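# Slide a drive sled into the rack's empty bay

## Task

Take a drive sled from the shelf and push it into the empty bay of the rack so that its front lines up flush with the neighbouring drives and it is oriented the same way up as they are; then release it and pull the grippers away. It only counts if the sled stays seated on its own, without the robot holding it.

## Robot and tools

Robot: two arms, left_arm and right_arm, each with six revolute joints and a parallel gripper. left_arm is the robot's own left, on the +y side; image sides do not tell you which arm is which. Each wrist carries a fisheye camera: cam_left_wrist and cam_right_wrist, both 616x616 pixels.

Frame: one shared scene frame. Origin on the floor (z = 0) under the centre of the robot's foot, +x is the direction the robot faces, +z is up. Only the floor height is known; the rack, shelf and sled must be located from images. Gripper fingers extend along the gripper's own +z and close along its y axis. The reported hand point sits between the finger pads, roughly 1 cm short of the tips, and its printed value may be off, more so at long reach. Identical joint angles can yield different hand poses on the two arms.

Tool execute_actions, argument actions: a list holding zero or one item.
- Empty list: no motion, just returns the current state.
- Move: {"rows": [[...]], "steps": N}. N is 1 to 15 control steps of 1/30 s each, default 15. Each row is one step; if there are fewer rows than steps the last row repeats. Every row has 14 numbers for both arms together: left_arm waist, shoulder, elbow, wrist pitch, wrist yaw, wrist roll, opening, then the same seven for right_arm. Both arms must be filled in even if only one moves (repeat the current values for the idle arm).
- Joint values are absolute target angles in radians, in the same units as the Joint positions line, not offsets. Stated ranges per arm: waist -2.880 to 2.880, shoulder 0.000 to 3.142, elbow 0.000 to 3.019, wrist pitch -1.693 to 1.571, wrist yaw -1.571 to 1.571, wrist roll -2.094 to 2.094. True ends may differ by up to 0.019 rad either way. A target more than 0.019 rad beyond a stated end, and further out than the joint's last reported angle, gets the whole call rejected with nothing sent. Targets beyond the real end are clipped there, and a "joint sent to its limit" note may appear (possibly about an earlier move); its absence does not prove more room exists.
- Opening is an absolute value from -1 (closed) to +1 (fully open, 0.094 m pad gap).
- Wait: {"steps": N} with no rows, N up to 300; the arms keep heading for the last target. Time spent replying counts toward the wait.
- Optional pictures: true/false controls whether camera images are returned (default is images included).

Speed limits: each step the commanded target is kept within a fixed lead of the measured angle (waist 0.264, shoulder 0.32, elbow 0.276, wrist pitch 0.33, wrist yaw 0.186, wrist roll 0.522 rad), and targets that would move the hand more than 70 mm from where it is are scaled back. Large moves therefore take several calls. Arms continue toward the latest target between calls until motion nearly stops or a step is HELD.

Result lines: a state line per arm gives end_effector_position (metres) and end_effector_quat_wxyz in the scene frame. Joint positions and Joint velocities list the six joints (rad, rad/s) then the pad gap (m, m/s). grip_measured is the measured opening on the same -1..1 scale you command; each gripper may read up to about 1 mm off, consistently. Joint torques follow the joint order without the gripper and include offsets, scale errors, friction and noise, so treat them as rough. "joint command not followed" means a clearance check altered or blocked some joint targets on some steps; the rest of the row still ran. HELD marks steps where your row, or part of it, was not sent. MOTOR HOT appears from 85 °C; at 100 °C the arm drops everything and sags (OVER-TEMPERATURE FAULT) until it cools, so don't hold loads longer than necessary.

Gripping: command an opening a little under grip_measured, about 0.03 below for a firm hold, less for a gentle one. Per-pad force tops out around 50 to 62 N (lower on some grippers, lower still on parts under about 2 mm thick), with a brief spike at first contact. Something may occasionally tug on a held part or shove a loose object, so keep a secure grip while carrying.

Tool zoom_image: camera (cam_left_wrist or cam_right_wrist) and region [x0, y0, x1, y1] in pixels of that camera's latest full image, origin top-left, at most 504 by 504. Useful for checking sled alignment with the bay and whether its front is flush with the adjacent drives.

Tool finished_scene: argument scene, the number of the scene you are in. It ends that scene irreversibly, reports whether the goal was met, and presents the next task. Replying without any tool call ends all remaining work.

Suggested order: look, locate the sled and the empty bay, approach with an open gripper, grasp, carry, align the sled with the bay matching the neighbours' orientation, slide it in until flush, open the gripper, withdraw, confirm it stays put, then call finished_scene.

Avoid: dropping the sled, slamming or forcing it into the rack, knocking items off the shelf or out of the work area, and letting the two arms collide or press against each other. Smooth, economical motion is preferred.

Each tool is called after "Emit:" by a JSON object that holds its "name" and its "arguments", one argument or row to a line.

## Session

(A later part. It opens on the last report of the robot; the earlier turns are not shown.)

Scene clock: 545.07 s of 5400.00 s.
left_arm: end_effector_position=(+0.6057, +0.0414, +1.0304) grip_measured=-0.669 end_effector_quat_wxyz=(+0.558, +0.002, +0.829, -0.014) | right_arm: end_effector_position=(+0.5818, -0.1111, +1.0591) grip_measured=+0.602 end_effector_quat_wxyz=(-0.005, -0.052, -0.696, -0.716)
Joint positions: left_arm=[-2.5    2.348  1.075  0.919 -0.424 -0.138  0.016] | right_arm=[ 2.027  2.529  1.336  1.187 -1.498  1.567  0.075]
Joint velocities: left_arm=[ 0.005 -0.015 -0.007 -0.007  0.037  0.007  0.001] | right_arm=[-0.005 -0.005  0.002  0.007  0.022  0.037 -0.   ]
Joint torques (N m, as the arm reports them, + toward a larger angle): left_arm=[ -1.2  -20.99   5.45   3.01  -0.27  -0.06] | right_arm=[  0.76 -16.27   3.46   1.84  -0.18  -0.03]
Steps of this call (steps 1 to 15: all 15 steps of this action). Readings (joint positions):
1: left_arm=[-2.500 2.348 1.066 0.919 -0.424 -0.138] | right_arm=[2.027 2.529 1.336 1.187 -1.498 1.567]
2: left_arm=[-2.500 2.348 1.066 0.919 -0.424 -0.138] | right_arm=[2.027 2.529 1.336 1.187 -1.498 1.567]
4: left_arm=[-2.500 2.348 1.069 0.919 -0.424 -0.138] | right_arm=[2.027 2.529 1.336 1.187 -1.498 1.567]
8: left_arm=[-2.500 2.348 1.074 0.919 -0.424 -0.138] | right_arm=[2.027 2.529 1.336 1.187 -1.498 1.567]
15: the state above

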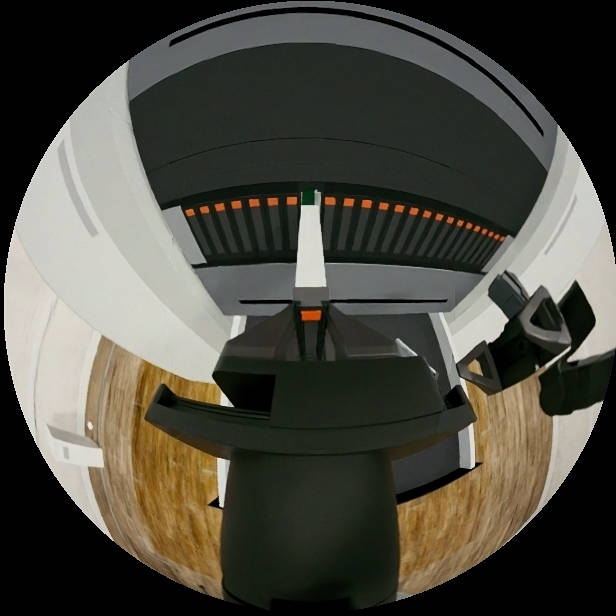

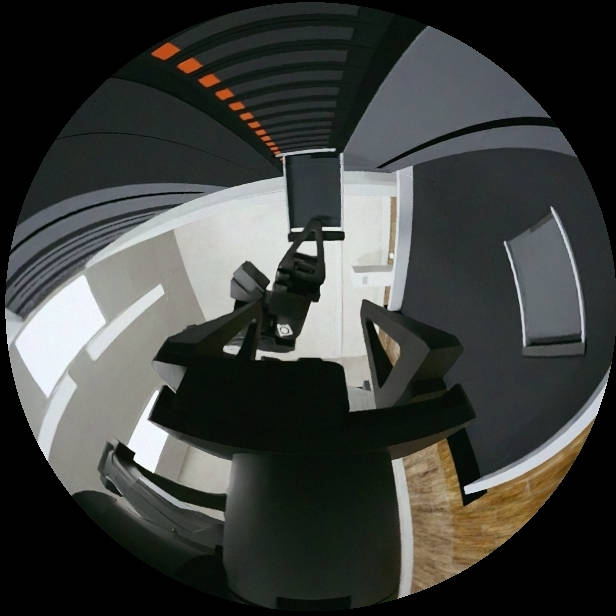

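Emit:
{"name": "execute_actions", "arguments": {
  "actions": [
    {"rows":[[-2.5,2.31,1.11,0.94,-0.428,-0.14,-0.7,2.02,2.55,1.33,1.2,-1.5,1.57,0.6],[-2.5,2.30,1.11,0.94,-0.428,-0.14,-0.7,2.02,2.55,1.33,1.2,-1.5,1.57,0.6],[-2.5,2.295,1.11,0.94,-0.428,-0.14,-0.7,2.02,2.55,1.33,1.2,-1.5,1.57,0.6]],"steps":12}
  ]
}}

Emit:
{"name": "zoom_image", "arguments": {
  "camera": "cam_right_wrist",
  "region": [260,120,360,190]
}}

Scene clock: 557.60 s of 5400.00 s.
left_arm: end_effector_position=(+0.6103, +0.0399, +1.0427) grip_measured=-0.669 end_effector_quat_wxyz=(+0.566, -0.000, +0.824, -0.017) | right_arm: end_effector_position=(+0.5818, -0.1111, +1.0591) grip_measured=+0.602 end_effector_quat_wxyz=(-0.005, -0.052, -0.696, -0.716)
Joint positions: left_arm=[-2.5    2.328  1.075  0.919 -0.424 -0.138  0.016] | right_arm=[ 2.027  2.529  1.336  1.187 -1.498  1.567  0.075]
Joint velocities: left_arm=[-0.015 -0.005 -0.012 -0.012 -0.007  0.037  0.   ] | right_arm=[-0.005 -0.005  0.002 -0.012  0.022 -0.037 -0.   ]
Joint torques (N m, as the arm reports them, + toward a larger angle): left_arm=[ -0.91 -21.31   5.43   3.1   -0.27  -0.06] | right_arm=[  0.67 -16.13   3.37   1.86  -0.18  -0.02]
Steps of this call (steps 1 to 15: the robot went on to your last target; steps 16 to 90: nothing new was sent; then 9.13 s passed at rest; steps 91 to 102: all 12 steps of this action). Readings (joint positions):
91: left_arm=[-2.500 2.348 1.075 0.919 -0.424 -0.138] | right_arm=[2.027 2.529 1.336 1.187 -1.498 1.567]
92: left_arm=[-2.500 2.347 1.075 0.919 -0.424 -0.138] | right_arm=[2.027 2.529 1.336 1.187 -1.498 1.567]
94: left_arm=[-2.500 2.344 1.075 0.919 -0.424 -0.138] | right_arm=[2.027 2.529 1.336 1.187 -1.498 1.567]
98: left_arm=[-2.500 2.332 1.075 0.919 -0.424 -0.138] | right_arm=[2.027 2.529 1.336 1.187 -1.498 1.567]
102: the state above

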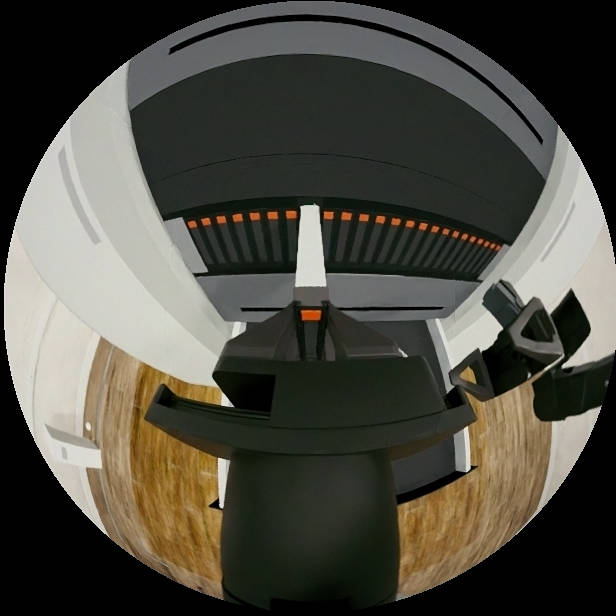

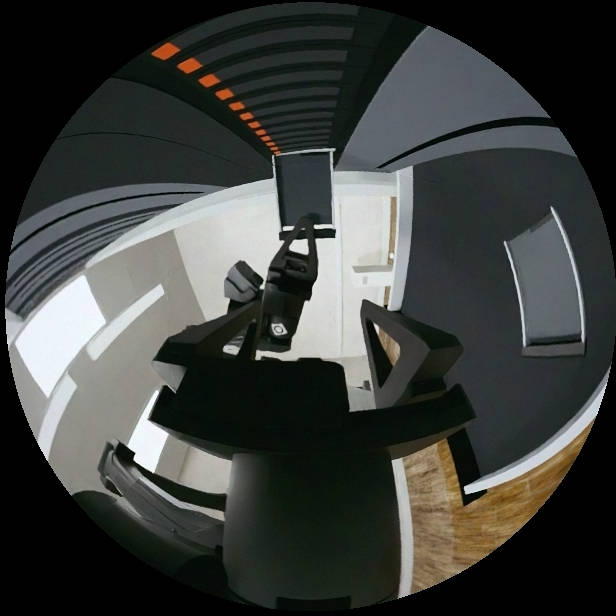

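Region (260, 120, 360, 190) of cam_right_wrist's 616x616 image, scaled by 5.040, with more detail than that image has; it fills the top 353 rows of this view, and the rest is white.

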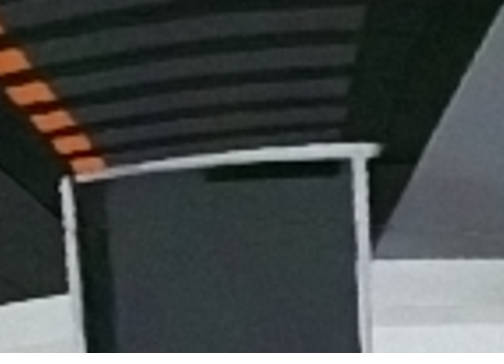

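Emit:
{"name": "execute_actions", "arguments": {
  "actions": []
}}

Emit:
{"name": "zoom_image", "arguments": {
  "camera": "cam_right_wrist",
  "region": [260,120,360,190]
}}

Emit:
{"name": "zoom_image", "arguments": {
  "camera": "cam_left_wrist",
  "region": [280,180,340,240]
}}

Scene clock: 563.47 s of 5400.00 s.
left_arm: end_effector_position=(+0.6103, +0.0399, +1.0427) grip_measured=-0.669 end_effector_quat_wxyz=(+0.566, -0.000, +0.824, -0.017) | right_arm: end_effector_position=(+0.5818, -0.1111, +1.0591) grip_measured=+0.602 end_effector_quat_wxyz=(-0.005, -0.052, -0.696, -0.716)
Joint positions: left_arm=[-2.5    2.328  1.075  0.919 -0.424 -0.138  0.016] | right_arm=[ 2.027  2.529  1.336  1.187 -1.498  1.567  0.075]
Joint velocities: left_arm=[ 0.005  0.005  0.007 -0.007  0.007 -0.007  0.   ] | right_arm=[-0.015 -0.005  0.012 -0.027 -0.022  0.022  0.   ]
Joint torques (N m, as the arm reports them, + toward a larger angle): left_arm=[ -1.14 -21.36   5.61   3.06  -0.28  -0.05] | right_arm=[  0.63 -16.29   3.42   1.91  -0.18  -0.03]
Steps of this call (steps 1 to 15: the robot went on to your last target; steps 16 to 90: nothing new was sent; then 2.87 s passed at rest). Readings (joint positions):
1: left_arm=[-2.500 2.328 1.075 0.919 -0.424 -0.138] | right_arm=[2.027 2.529 1.336 1.187 -1.498 1.567]
2: left_arm=[-2.500 2.328 1.075 0.919 -0.424 -0.138] | right_arm=[2.027 2.529 1.336 1.187 -1.498 1.567]
4: left_arm=[-2.500 2.328 1.075 0.919 -0.424 -0.138] | right_arm=[2.027 2.529 1.336 1.187 -1.498 1.567]
8: left_arm=[-2.500 2.328 1.075 0.919 -0.424 -0.138] | right_arm=[2.027 2.529 1.336 1.187 -1.498 1.567]
90: the state above
All arms were judged still, so your last target was given up. Only a new action makes them travel on or press farther. Fingers that are still opening or closing keep moving.

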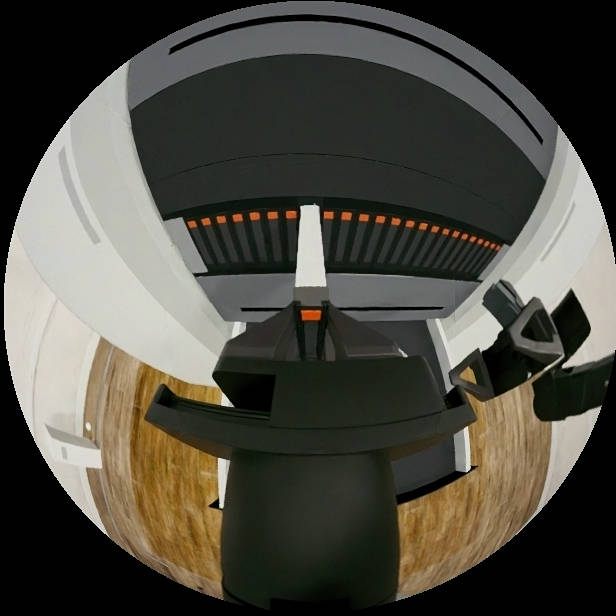

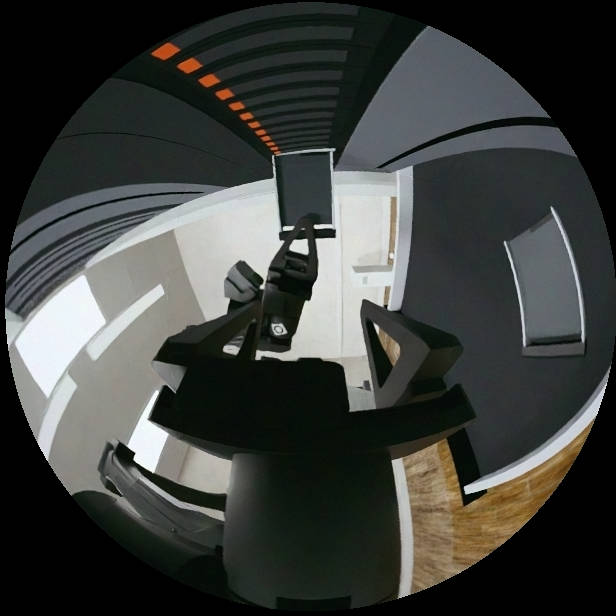

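Region (260, 120, 360, 190) of cam_right_wrist's 616x616 image, scaled by 5.040, with more detail than that image has; it fills the top 353 rows of this view, and the rest is white.

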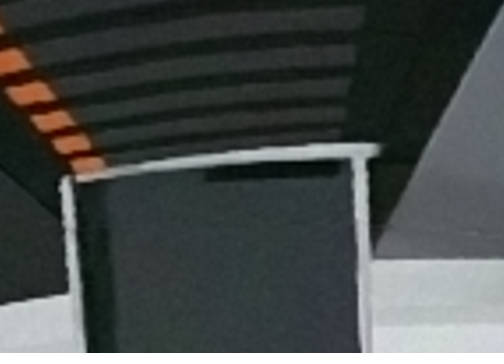

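Region (280, 180, 340, 240) of cam_left_wrist's 616x616 image, scaled by 8.400, with more detail than that image has.

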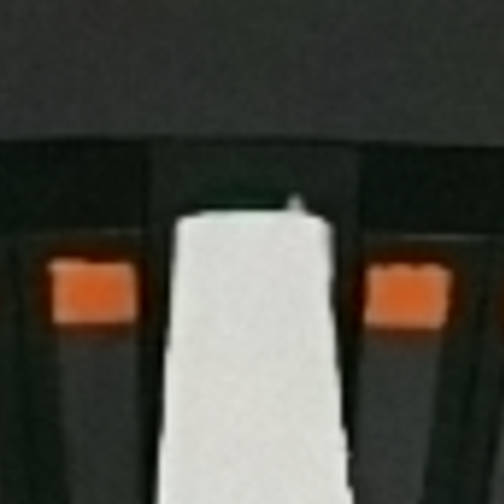

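Emit:
{"name": "execute_actions", "arguments": {
  "actions": [
    {"rows":[[-2.5,2.31,1.11,0.905,-0.426,-0.14,-0.7,2.02,2.55,1.33,1.2,-1.5,1.57,0.6]],"steps":10}
  ]
}}

Emit:
{"name": "zoom_image", "arguments": {
  "camera": "cam_right_wrist",
  "region": [260,120,360,190]
}}

Emit:
{"name": "zoom_image", "arguments": {
  "camera": "cam_left_wrist",
  "region": [280,180,340,240]
}}

Scene clock: 573.63 s of 5400.00 s.
left_arm: end_effector_position=(+0.6094, +0.0401, +1.0405) grip_measured=-0.669 end_effector_quat_wxyz=(+0.562, +0.001, +0.827, -0.016) | right_arm: end_effector_position=(+0.5818, -0.1111, +1.0591) grip_measured=+0.602 end_effector_quat_wxyz=(-0.005, -0.052, -0.696, -0.716)
Joint positions: left_arm=[-2.5    2.328  1.075  0.908 -0.424 -0.138  0.016] | right_arm=[ 2.027  2.529  1.336  1.187 -1.498  1.567  0.075]
Joint velocities: left_arm=[ 0.005 -0.005  0.017 -0.012  0.007 -0.037 -0.001] | right_arm=[ 0.005  0.005  0.012 -0.002  0.007  0.051  0.   ]
Joint torques (N m, as the arm reports them, + toward a larger angle): left_arm=[ -1.34 -19.68   5.67   1.89  -0.19  -0.06] | right_arm=[  0.65 -16.19   3.4    1.91  -0.18  -0.04]
Steps of this call (steps 1 to 90: nothing new was sent; then 6.83 s passed at rest; steps 91 to 100: all 10 steps of this action). Readings (joint positions):
91: left_arm=[-2.500 2.328 1.075 0.915 -0.424 -0.138] | right_arm=[2.027 2.529 1.336 1.187 -1.498 1.567]
92: left_arm=[-2.500 2.328 1.075 0.911 -0.424 -0.138] | right_arm=[2.027 2.529 1.336 1.187 -1.498 1.567]
94: left_arm=[-2.500 2.328 1.075 0.910 -0.424 -0.138] | right_arm=[2.027 2.529 1.336 1.187 -1.498 1.567]
98: left_arm=[-2.500 2.328 1.075 0.908 -0.424 -0.138] | right_arm=[2.027 2.529 1.336 1.187 -1.498 1.567]
100: the state above

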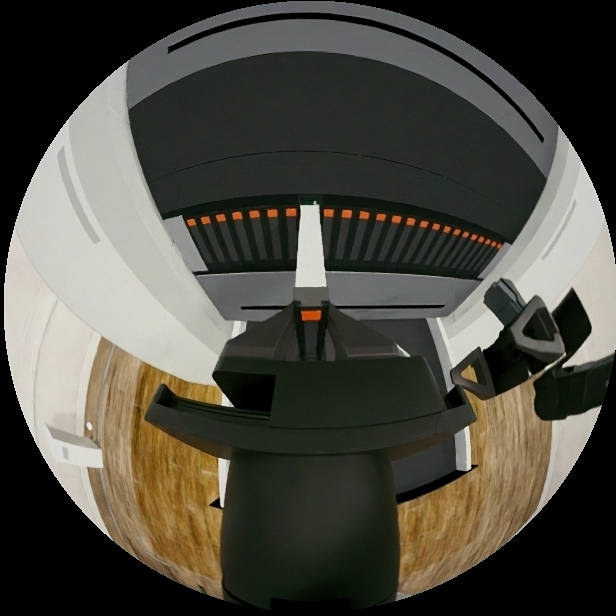

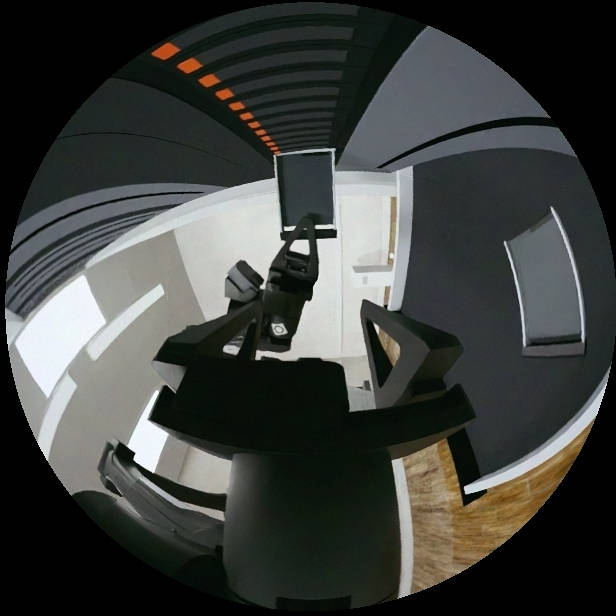

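Region (260, 120, 360, 190) of cam_right_wrist's 616x616 image, scaled by 5.040, with more detail than that image has; it fills the top 353 rows of this view, and the rest is white.

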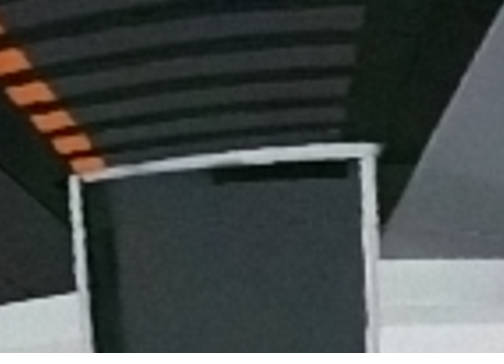

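Region (280, 180, 340, 240) of cam_left_wrist's 616x616 image, scaled by 8.400, with more detail than that image has.

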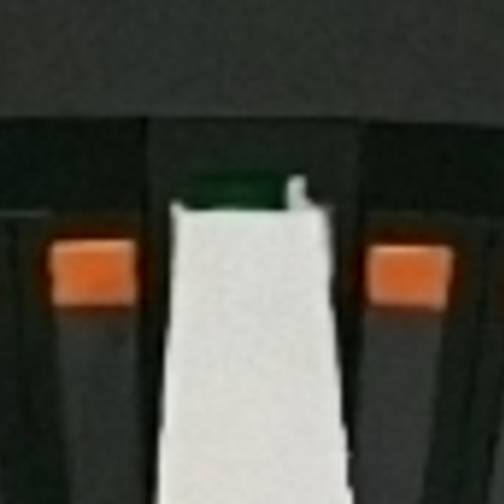

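Emit:
{"name": "execute_actions", "arguments": {
  "actions": [
    {"rows":[[-2.49,2.315,1.12,0.905,-0.424,-0.14,-0.7,2.02,2.55,1.33,1.2,-1.5,1.57,0.6],[-2.488,2.315,1.125,0.903,-0.424,-0.14,-0.7,2.02,2.55,1.33,1.2,-1.5,1.57,0.6],[-2.486,2.315,1.13,0.90,-0.424,-0.14,-0.7,2.02,2.55,1.33,1.2,-1.5,1.57,0.6],[-2.484,2.315,1.135,0.896,-0.424,-0.14,-0.7,2.02,2.55,1.33,1.2,-1.5,1.57,0.6],[-2.484,2.315,1.14,0.892,-0.424,-0.14,-0.7,2.02,2.55,1.33,1.2,-1.5,1.57,0.6]],"steps":12}
  ]
}}

Emit:
{"name": "zoom_image", "arguments": {
  "camera": "cam_right_wrist",
  "region": [260,120,360,190]
}}

Emit:
{"name": "zoom_image", "arguments": {
  "camera": "cam_left_wrist",
  "region": [280,180,340,240]
}}

Scene clock: 583.93 s of 5400.00 s.
left_arm: end_effector_position=(+0.6173, +0.0406, +1.0424) grip_measured=-0.669 end_effector_quat_wxyz=(+0.562, -0.001, +0.827, -0.014) | right_arm: end_effector_position=(+0.5818, -0.1111, +1.0591) grip_measured=+0.602 end_effector_quat_wxyz=(-0.005, -0.052, -0.696, -0.716)
Joint positions: left_arm=[-2.494  2.328  1.094  0.889 -0.424 -0.138  0.016] | right_arm=[ 2.027  2.529  1.336  1.187 -1.498  1.567  0.075]
Joint velocities: left_arm=[ 0.005 -0.015  0.022  0.012 -0.007 -0.095  0.   ] | right_arm=[-0.015 -0.015 -0.002 -0.007 -0.007  0.007  0.   ]
Joint torques (N m, as the arm reports them, + toward a larger angle): left_arm=[ -0.21 -19.83   6.45   2.18  -0.12  -0.06] | right_arm=[  0.56 -16.21   3.4    1.88  -0.18  -0.04]
Steps of this call (steps 1 to 15: the robot went on to your last target; steps 16 to 90: nothing new was sent; then 6.90 s passed at rest; steps 91 to 102: all 12 steps of this action). Readings (joint positions):
91: left_arm=[-2.500 2.328 1.075 0.908 -0.424 -0.138] | right_arm=[2.027 2.529 1.336 1.187 -1.498 1.567]
92: left_arm=[-2.500 2.328 1.077 0.908 -0.424 -0.138] | right_arm=[2.027 2.529 1.336 1.187 -1.498 1.567]
94: left_arm=[-2.499 2.328 1.083 0.903 -0.424 -0.138] | right_arm=[2.027 2.529 1.336 1.187 -1.498 1.567]
98: left_arm=[-2.495 2.328 1.094 0.890 -0.425 -0.138] | right_arm=[2.027 2.529 1.336 1.187 -1.498 1.567]
102: the state above

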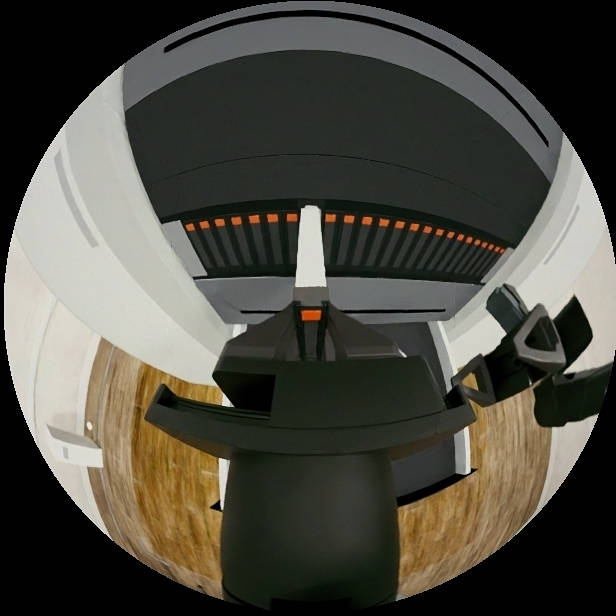

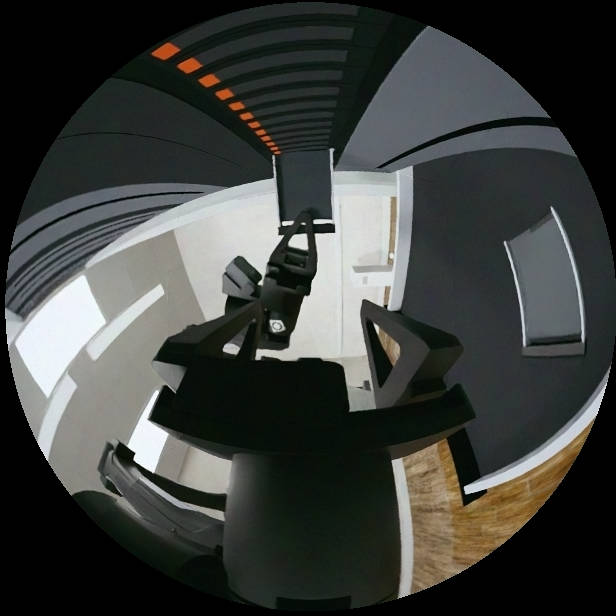

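Region (260, 120, 360, 190) of cam_right_wrist's 616x616 image, scaled by 5.040, with more detail than that image has; it fills the top 353 rows of this view, and the rest is white.

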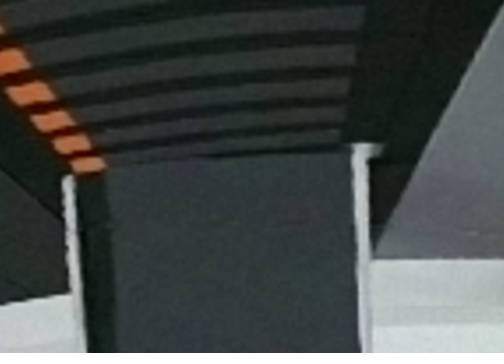

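Region (280, 180, 340, 240) of cam_left_wrist's 616x616 image, scaled by 8.400, with more detail than that image has.

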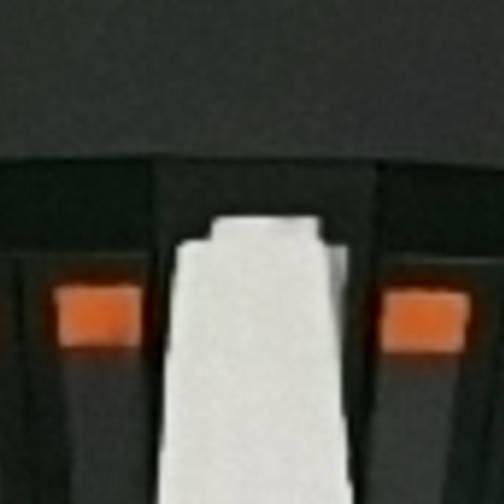

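The sled has entered the bay, so I'll advance in ramps.

Emit:
{"name": "execute_actions", "arguments": {
  "actions": [
    {"rows":[[-2.484,2.32,1.15,0.885,-0.42,-0.14,-0.7,2.02,2.55,1.33,1.2,-1.5,1.57,0.6],[-2.482,2.325,1.16,0.878,-0.417,-0.14,-0.7,2.02,2.55,1.33,1.2,-1.5,1.57,0.6],[-2.48,2.33,1.17,0.87,-0.414,-0.14,-0.7,2.02,2.55,1.33,1.2,-1.5,1.57,0.6],[-2.477,2.335,1.18,0.862,-0.41,-0.14,-0.7,2.02,2.55,1.33,1.2,-1.5,1.57,0.6],[-2.474,2.34,1.19,0.854,-0.407,-0.14,-0.7,2.02,2.55,1.33,1.2,-1.5,1.57,0.6]],"steps":15}
  ]
}}

Scene clock: 591.10 s of 5400.00 s.
left_arm: end_effector_position=(+0.6270, +0.0391, +1.0380) grip_measured=-0.669 end_effector_quat_wxyz=(+0.558, +0.000, +0.830, -0.015) | right_arm: end_effector_position=(+0.5818, -0.1111, +1.0591) grip_measured=+0.602 end_effector_quat_wxyz=(-0.005, -0.052, -0.696, -0.716)
Joint positions: left_arm=[-2.488  2.342  1.127  0.86  -0.414 -0.138  0.016] | right_arm=[ 2.027  2.529  1.336  1.187 -1.498  1.567  0.075]
Joint velocities: left_arm=[ 0.005 -0.005 -0.002 -0.002 -0.066  0.022 -0.   ] | right_arm=[-0.005 -0.005 -0.002 -0.012 -0.007 -0.066 -0.001]
Joint torques (N m, as the arm reports them, + toward a larger angle): left_arm=[ -0.36 -19.4    7.69   1.7    0.25  -0.06] | right_arm=[  0.54 -16.12   3.44   1.9   -0.2   -0.03]
Steps of this call (steps 1 to 15: the robot went on to your last target; steps 16 to 90: nothing new was sent; then 3.67 s passed at rest; steps 91 to 105: all 15 steps of this action). Readings (joint positions):
91: left_arm=[-2.494 2.328 1.095 0.888 -0.423 -0.138] | right_arm=[2.027 2.529 1.336 1.187 -1.498 1.567]
92: left_arm=[-2.494 2.329 1.098 0.885 -0.422 -0.138] | right_arm=[2.027 2.529 1.336 1.187 -1.498 1.567]
94: left_arm=[-2.493 2.333 1.112 0.874 -0.420 -0.138] | right_arm=[2.027 2.529 1.336 1.187 -1.498 1.567]
98: left_arm=[-2.488 2.342 1.127 0.860 -0.414 -0.138] | right_arm=[2.027 2.529 1.336 1.187 -1.498 1.567]
105: the state above

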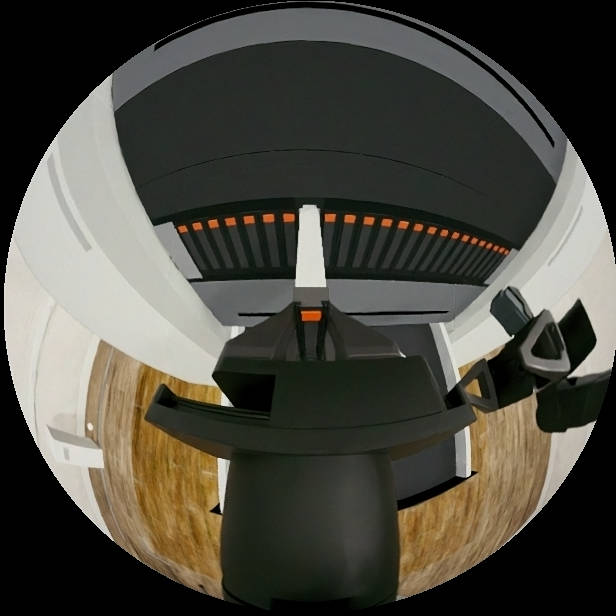

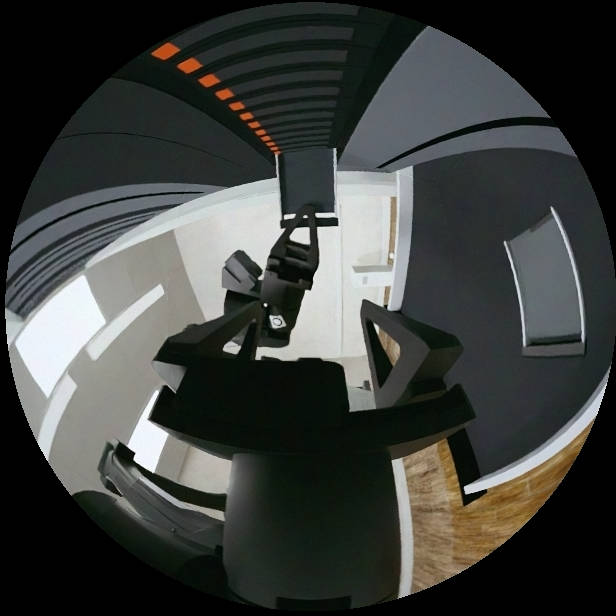

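Emit:
{"name": "execute_actions", "arguments": {
  "actions": [
    {"rows":[[-2.472,2.32,1.2,0.86,-0.407,-0.14,-0.7,2.02,2.55,1.33,1.2,-1.5,1.57,0.6],[-2.47,2.315,1.21,0.858,-0.405,-0.14,-0.7,2.02,2.55,1.33,1.2,-1.5,1.57,0.6],[-2.467,2.315,1.22,0.852,-0.402,-0.14,-0.7,2.02,2.55,1.33,1.2,-1.5,1.57,0.6],[-2.464,2.315,1.23,0.846,-0.399,-0.14,-0.7,2.02,2.55,1.33,1.2,-1.5,1.57,0.6],[-2.461,2.315,1.24,0.84,-0.396,-0.14,-0.7,2.02,2.55,1.33,1.2,-1.5,1.57,0.6]],"steps":15}
  ]
}}

Scene clock: 597.10 s of 5400.00 s.
left_arm: end_effector_position=(+0.6280, +0.0385, +1.0393) grip_measured=-0.669 end_effector_quat_wxyz=(+0.556, +0.001, +0.831, -0.014) | right_arm: end_effector_position=(+0.5818, -0.1111, +1.0591) grip_measured=+0.602 end_effector_quat_wxyz=(-0.005, -0.052, -0.696, -0.716)
Joint positions: left_arm=[-2.488  2.337  1.13   0.847 -0.413 -0.138  0.016] | right_arm=[ 2.027  2.529  1.336  1.187 -1.498  1.567  0.075]
Joint velocities: left_arm=[-0.005 -0.005 -0.007  0.007  0.007 -0.022 -0.001] | right_arm=[-0.024 -0.015  0.007  0.007 -0.037 -0.007 -0.   ]
Joint torques (N m, as the arm reports them, + toward a larger angle): left_arm=[  1.21 -20.88  10.65   1.72   0.69  -0.05] | right_arm=[  0.69 -16.2    3.42   1.85  -0.18  -0.04]
Steps of this call (steps 1 to 15: the robot went on to your last target; steps 16 to 90: nothing new was sent; then 2.50 s passed at rest; steps 91 to 105: all 15 steps of this action). Readings (joint positions):
91: left_arm=[-2.488 2.341 1.127 0.860 -0.414 -0.138] | right_arm=[2.027 2.529 1.336 1.187 -1.498 1.567]
92: left_arm=[-2.488 2.341 1.127 0.860 -0.414 -0.138] | right_arm=[2.027 2.529 1.336 1.187 -1.498 1.567]
94: left_arm=[-2.488 2.340 1.128 0.858 -0.413 -0.138] | right_arm=[2.027 2.529 1.336 1.187 -1.498 1.567]
98: left_arm=[-2.488 2.337 1.130 0.848 -0.413 -0.138] | right_arm=[2.027 2.529 1.336 1.187 -1.498 1.567]
105: the state above

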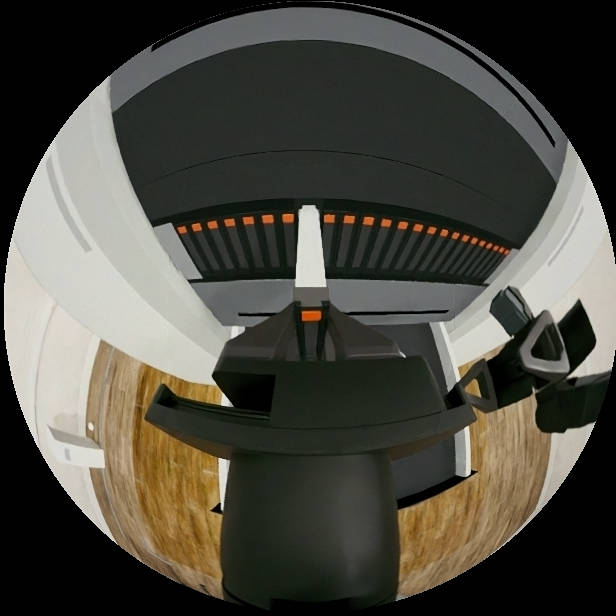

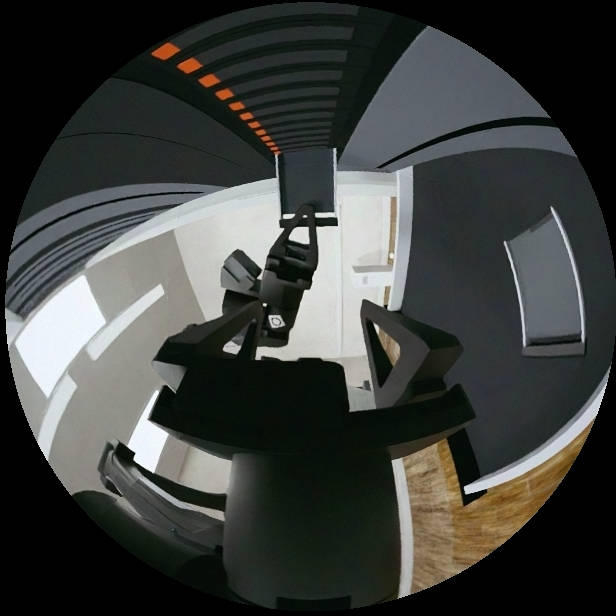

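Emit:
{"name": "execute_actions", "arguments": {
  "actions": [
    {"rows":[[-2.485,2.315,1.16,0.885,-0.41,-0.14,-0.7,2.02,2.55,1.33,1.2,-1.5,1.57,0.6]],"steps":12}
  ]
}}

Emit:
{"name": "execute_actions", "arguments": {
  "actions": [
    {"rows":[[-2.483,2.315,1.175,0.885,-0.41,-0.14,-0.7,2.02,2.55,1.33,1.2,-1.5,1.57,0.6],[-2.481,2.315,1.185,0.88,-0.408,-0.14,-0.7,2.02,2.55,1.33,1.2,-1.5,1.57,0.6],[-2.479,2.315,1.195,0.875,-0.406,-0.14,-0.7,2.02,2.55,1.33,1.2,-1.5,1.57,0.6],[-2.477,2.315,1.205,0.87,-0.404,-0.14,-0.7,2.02,2.55,1.33,1.2,-1.5,1.57,0.6]],"steps":12}
  ]
}}

Emit:
{"name": "zoom_image", "arguments": {
  "camera": "cam_left_wrist",
  "region": [270,170,350,250]
}}

Scene clock: 607.77 s of 5400.00 s.
left_arm: end_effector_position=(+0.6275, +0.0385, +1.0400) grip_measured=-0.669 end_effector_quat_wxyz=(+0.557, +0.000, +0.830, -0.014) | right_arm: end_effector_position=(+0.5818, -0.1111, +1.0591) grip_measured=+0.602 end_effector_quat_wxyz=(-0.005, -0.052, -0.696, -0.716)
Joint positions: left_arm=[-2.488  2.337  1.128  0.853 -0.415 -0.138  0.016] | right_arm=[ 2.027  2.529  1.336  1.187 -1.498  1.567  0.075]
Joint velocities: left_arm=[-0.024 -0.005 -0.022  0.007 -0.022 -0.007 -0.   ] | right_arm=[-0.005  0.005 -0.002 -0.002  0.037 -0.022 -0.002]
Joint torques (N m, as the arm reports them, + toward a larger angle): left_arm=[ -0.99 -20.93   5.66   3.64   0.12  -0.05] | right_arm=[  0.53 -16.21   3.42   1.89  -0.18  -0.04]
Steps of this call (steps 1 to 15: the robot went on to your last target; steps 16 to 90: nothing new was sent; then 7.27 s passed at rest; steps 91 to 102: all 12 steps of this action). Readings (joint positions):
91: left_arm=[-2.488 2.337 1.128 0.850 -0.415 -0.138] | right_arm=[2.027 2.529 1.336 1.187 -1.498 1.567]
92: left_arm=[-2.488 2.337 1.128 0.852 -0.415 -0.138] | right_arm=[2.027 2.529 1.336 1.187 -1.498 1.567]
94: left_arm=[-2.488 2.337 1.128 0.853 -0.415 -0.138] | right_arm=[2.027 2.529 1.336 1.187 -1.498 1.567]
98: left_arm=[-2.488 2.337 1.128 0.853 -0.415 -0.138] | right_arm=[2.027 2.529 1.336 1.187 -1.498 1.567]
102: the state above

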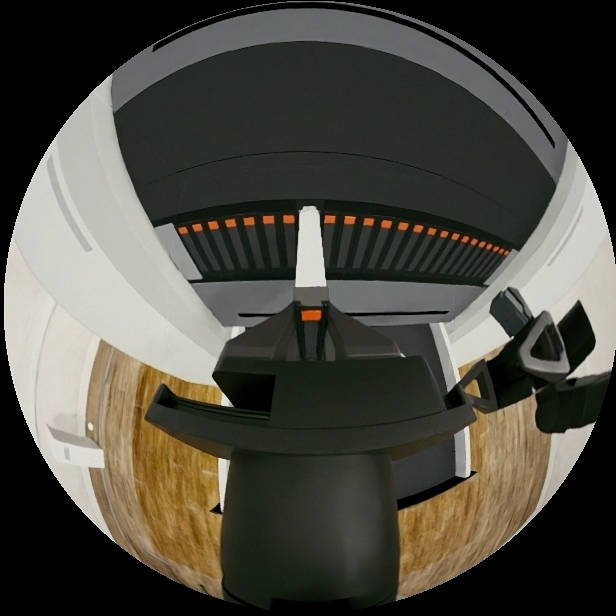

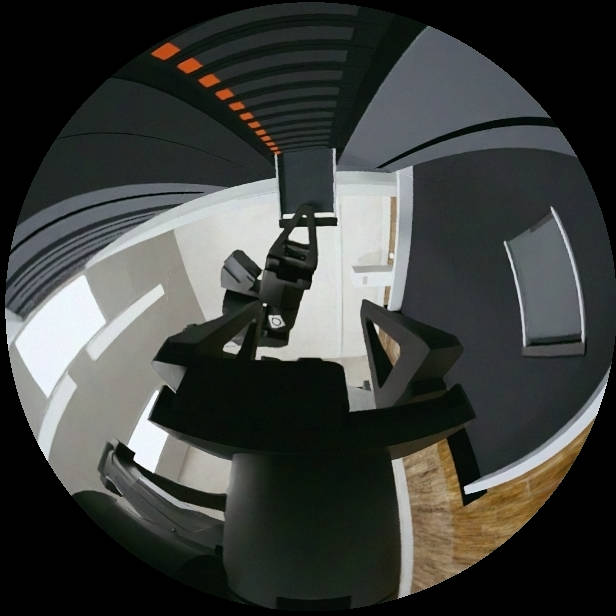

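Scene clock: 608.17 s of 5400.00 s.
left_arm: end_effector_position=(+0.6275, +0.0385, +1.0400) grip_measured=-0.669 end_effector_quat_wxyz=(+0.557, +0.000, +0.830, -0.014) | right_arm: end_effector_position=(+0.5818, -0.1111, +1.0591) grip_measured=+0.602 end_effector_quat_wxyz=(-0.005, -0.052, -0.696, -0.716)
Joint positions: left_arm=[-2.488  2.337  1.128  0.853 -0.415 -0.138  0.016] | right_arm=[ 2.027  2.529  1.336  1.187 -1.498  1.567  0.075]
Joint velocities: left_arm=[-0.015 -0.015  0.012 -0.012  0.007 -0.051 -0.   ] | right_arm=[-0.024 -0.015 -0.007  0.002 -0.022  0.051  0.001]
Joint torques (N m, as the arm reports them, + toward a larger angle): left_arm=[ -0.19 -20.93   8.58   2.82   0.41  -0.05] | right_arm=[  0.64 -16.36   3.43   1.85  -0.18  -0.03]
Steps of this call (steps 1 to 12: all 12 steps of this action). Readings (joint positions):
1: left_arm=[-2.488 2.337 1.128 0.853 -0.415 -0.138] | right_arm=[2.027 2.529 1.336 1.187 -1.498 1.567]
2: left_arm=[-2.488 2.337 1.128 0.853 -0.415 -0.138] | right_arm=[2.027 2.529 1.336 1.187 -1.498 1.567]
4: left_arm=[-2.488 2.337 1.128 0.853 -0.415 -0.138] | right_arm=[2.027 2.529 1.336 1.187 -1.498 1.567]
8: left_arm=[-2.488 2.337 1.128 0.853 -0.415 -0.138] | right_arm=[2.027 2.529 1.336 1.187 -1.498 1.567]
12: the state above

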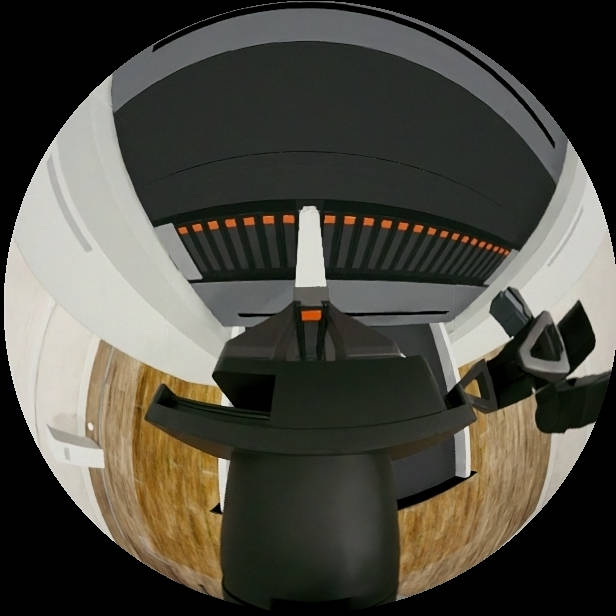

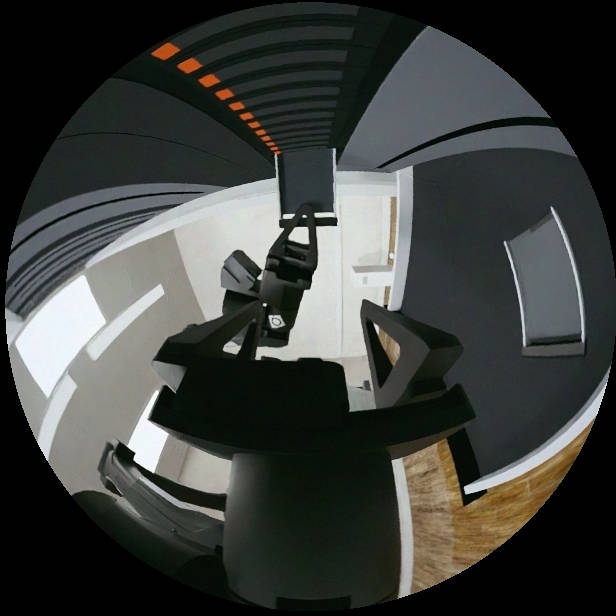

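Region (270, 170, 350, 250) of cam_left_wrist's 616x616 image, scaled by 6.300, with more detail than that image has.

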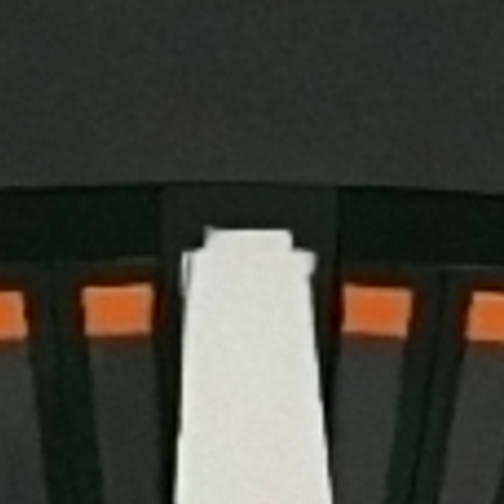

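Emit:
{"name": "execute_actions", "arguments": {
  "actions": [
    {"rows":[[-2.485,2.305,1.165,0.87,-0.41,-0.14,-0.7,2.02,2.55,1.33,1.2,-1.5,1.57,0.6],[-2.485,2.295,1.165,0.87,-0.41,-0.14,-0.7,2.02,2.55,1.33,1.2,-1.5,1.57,0.6],[-2.485,2.288,1.165,0.87,-0.41,-0.14,-0.7,2.02,2.55,1.33,1.2,-1.5,1.57,0.6]],"steps":12}
  ]
}}

Scene clock: 612.57 s of 5400.00 s.
left_arm: end_effector_position=(+0.6284, +0.0392, +1.0417) grip_measured=-0.669 end_effector_quat_wxyz=(+0.558, -0.001, +0.829, -0.014) | right_arm: end_effector_position=(+0.5818, -0.1111, +1.0591) grip_measured=+0.602 end_effector_quat_wxyz=(-0.005, -0.052, -0.696, -0.716)
Joint positions: left_arm=[-2.487  2.334  1.128  0.853 -0.416 -0.138  0.016] | right_arm=[ 2.027  2.529  1.336  1.187 -1.498  1.567  0.075]
Joint velocities: left_arm=[-0.005 -0.015 -0.017 -0.002  0.007  0.007 -0.001] | right_arm=[ 0.005 -0.005  0.007  0.002  0.007  0.037  0.   ]
Joint torques (N m, as the arm reports them, + toward a larger angle): left_arm=[ -0.9  -22.88   5.98   2.78   0.15  -0.06] | right_arm=[  0.7  -16.29   3.43   1.87  -0.18  -0.03]
Steps of this call (steps 1 to 15: the robot went on to your last target; steps 16 to 90: nothing new was sent; then 1.00 s passed at rest; steps 91 to 102: all 12 steps of this action). Readings (joint positions):
91: left_arm=[-2.488 2.337 1.128 0.853 -0.415 -0.138] | right_arm=[2.027 2.529 1.336 1.187 -1.498 1.567]
92: left_arm=[-2.488 2.337 1.128 0.853 -0.415 -0.138] | right_arm=[2.027 2.529 1.336 1.187 -1.498 1.567]
94: left_arm=[-2.488 2.336 1.128 0.853 -0.415 -0.138] | right_arm=[2.027 2.529 1.336 1.187 -1.498 1.567]
98: left_arm=[-2.487 2.334 1.128 0.853 -0.416 -0.138] | right_arm=[2.027 2.529 1.336 1.187 -1.498 1.567]
102: the state above

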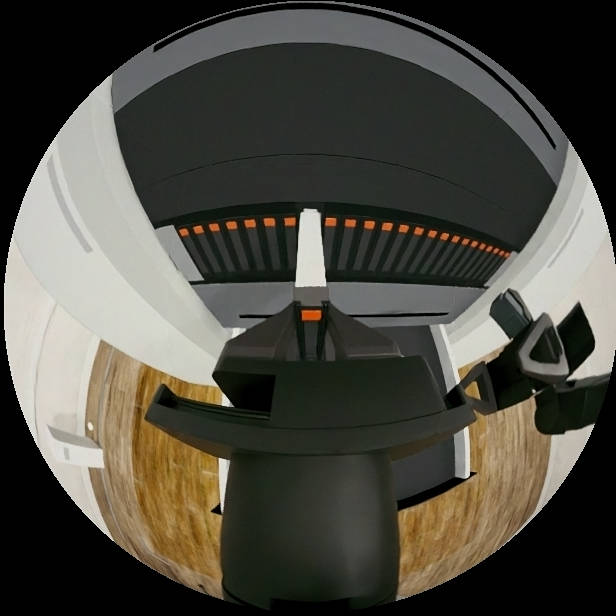

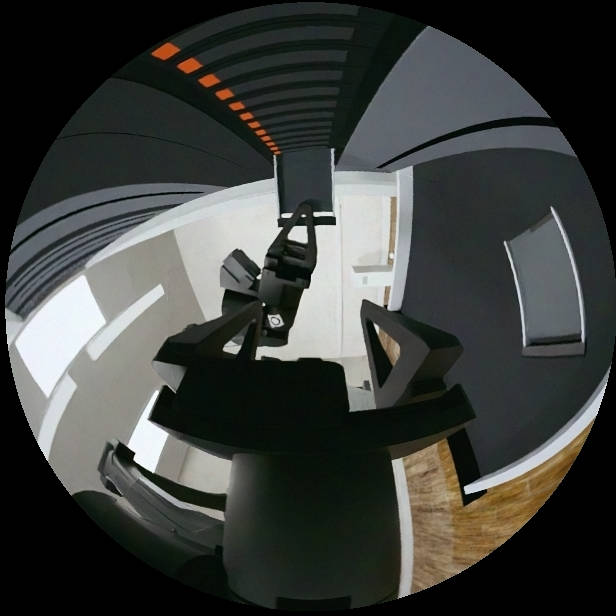

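Emit:
{"name": "execute_actions", "arguments": {
  "actions": [
    {"rows":[[-2.49,2.305,1.12,0.87,-0.42,-0.14,-0.7,2.02,2.55,1.33,1.2,-1.5,1.57,0.6],[-2.495,2.305,1.11,0.875,-0.428,-0.14,-0.7,2.02,2.55,1.33,1.2,-1.5,1.57,0.6],[-2.5,2.305,1.11,0.88,-0.436,-0.14,-0.7,2.02,2.55,1.33,1.2,-1.5,1.57,0.6],[-2.503,2.305,1.11,0.88,-0.442,-0.14,-0.7,2.02,2.55,1.33,1.2,-1.5,1.57,0.6]],"steps":14}
  ]
}}

Emit:
{"name": "zoom_image", "arguments": {
  "camera": "cam_left_wrist",
  "region": [270,170,350,250]
}}

Emit:
{"name": "zoom_image", "arguments": {
  "camera": "cam_right_wrist",
  "region": [230,120,400,300]
}}

Scene clock: 624.60 s of 5400.00 s.
left_arm: end_effector_position=(+0.6201, +0.0400, +1.0381) grip_measured=-0.669 end_effector_quat_wxyz=(+0.555, -0.001, +0.832, -0.006) | right_arm: end_effector_position=(+0.5818, -0.1111, +1.0591) grip_measured=+0.602 end_effector_quat_wxyz=(-0.005, -0.052, -0.696, -0.716)
Joint positions: left_arm=[-2.496  2.334  1.111  0.857 -0.438 -0.138  0.016] | right_arm=[ 2.027  2.529  1.336  1.187 -1.498  1.567  0.075]
Joint velocities: left_arm=[-0.005 -0.015 -0.002  0.002 -0.022  0.007 -0.001] | right_arm=[-0.015 -0.005 -0.012 -0.002  0.007  0.037  0.   ]
Joint torques (N m, as the arm reports them, + toward a larger angle): left_arm=[ -1.83 -21.33   3.43   3.08  -0.28  -0.06] | right_arm=[  0.74 -16.28   3.4    1.83  -0.17  -0.03]
Steps of this call (steps 1 to 15: the robot went on to your last target; steps 16 to 90: nothing new was sent; then 8.57 s passed at rest; steps 91 to 104: all 14 steps of this action). Readings (joint positions):
91: left_arm=[-2.487 2.334 1.126 0.853 -0.417 -0.138] | right_arm=[2.027 2.529 1.336 1.187 -1.498 1.567]
92: left_arm=[-2.487 2.334 1.123 0.853 -0.418 -0.138] | right_arm=[2.027 2.529 1.336 1.187 -1.498 1.567]
94: left_arm=[-2.491 2.334 1.118 0.855 -0.426 -0.138] | right_arm=[2.027 2.529 1.336 1.187 -1.498 1.567]
98: left_arm=[-2.496 2.334 1.111 0.857 -0.438 -0.138] | right_arm=[2.027 2.529 1.336 1.187 -1.498 1.567]
104: the state above

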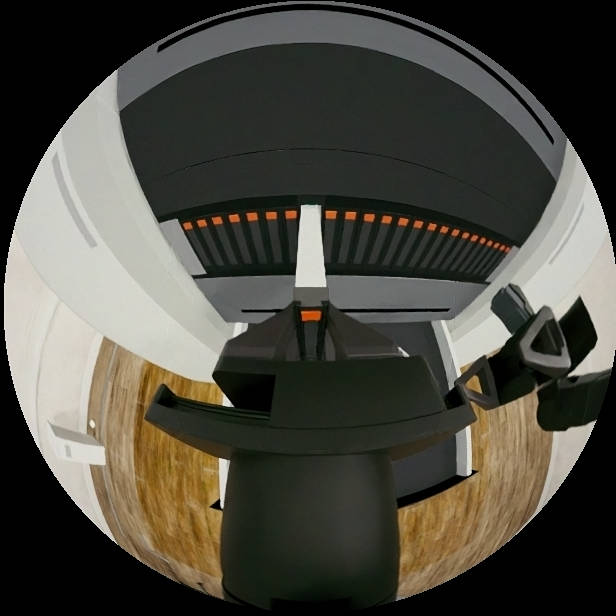

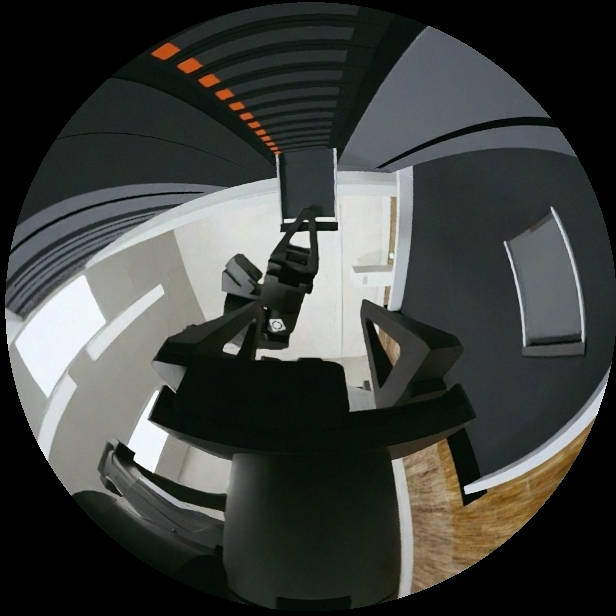

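Region (270, 170, 350, 250) of cam_left_wrist's 616x616 image, scaled by 6.300, with more detail than that image has.

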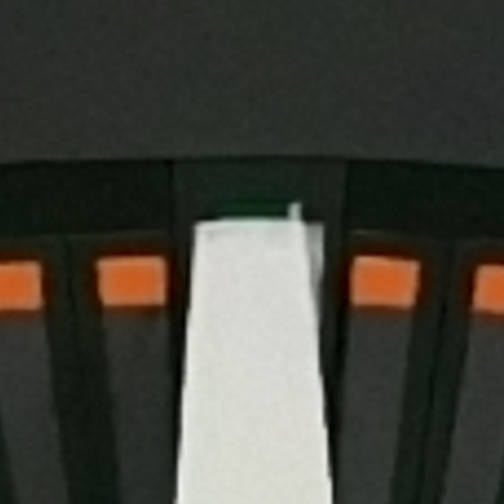

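Region (230, 120, 400, 300) of cam_right_wrist's 616x616 image, scaled by 2.800, with more detail than that image has.

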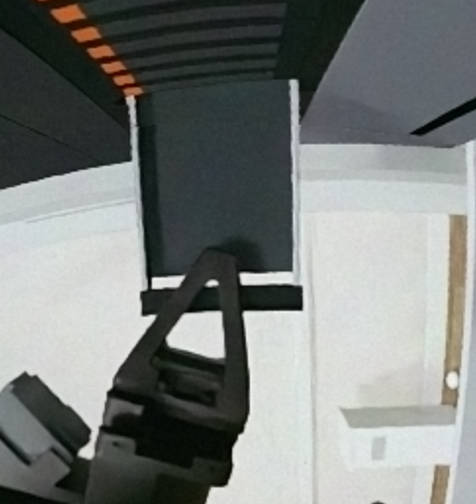

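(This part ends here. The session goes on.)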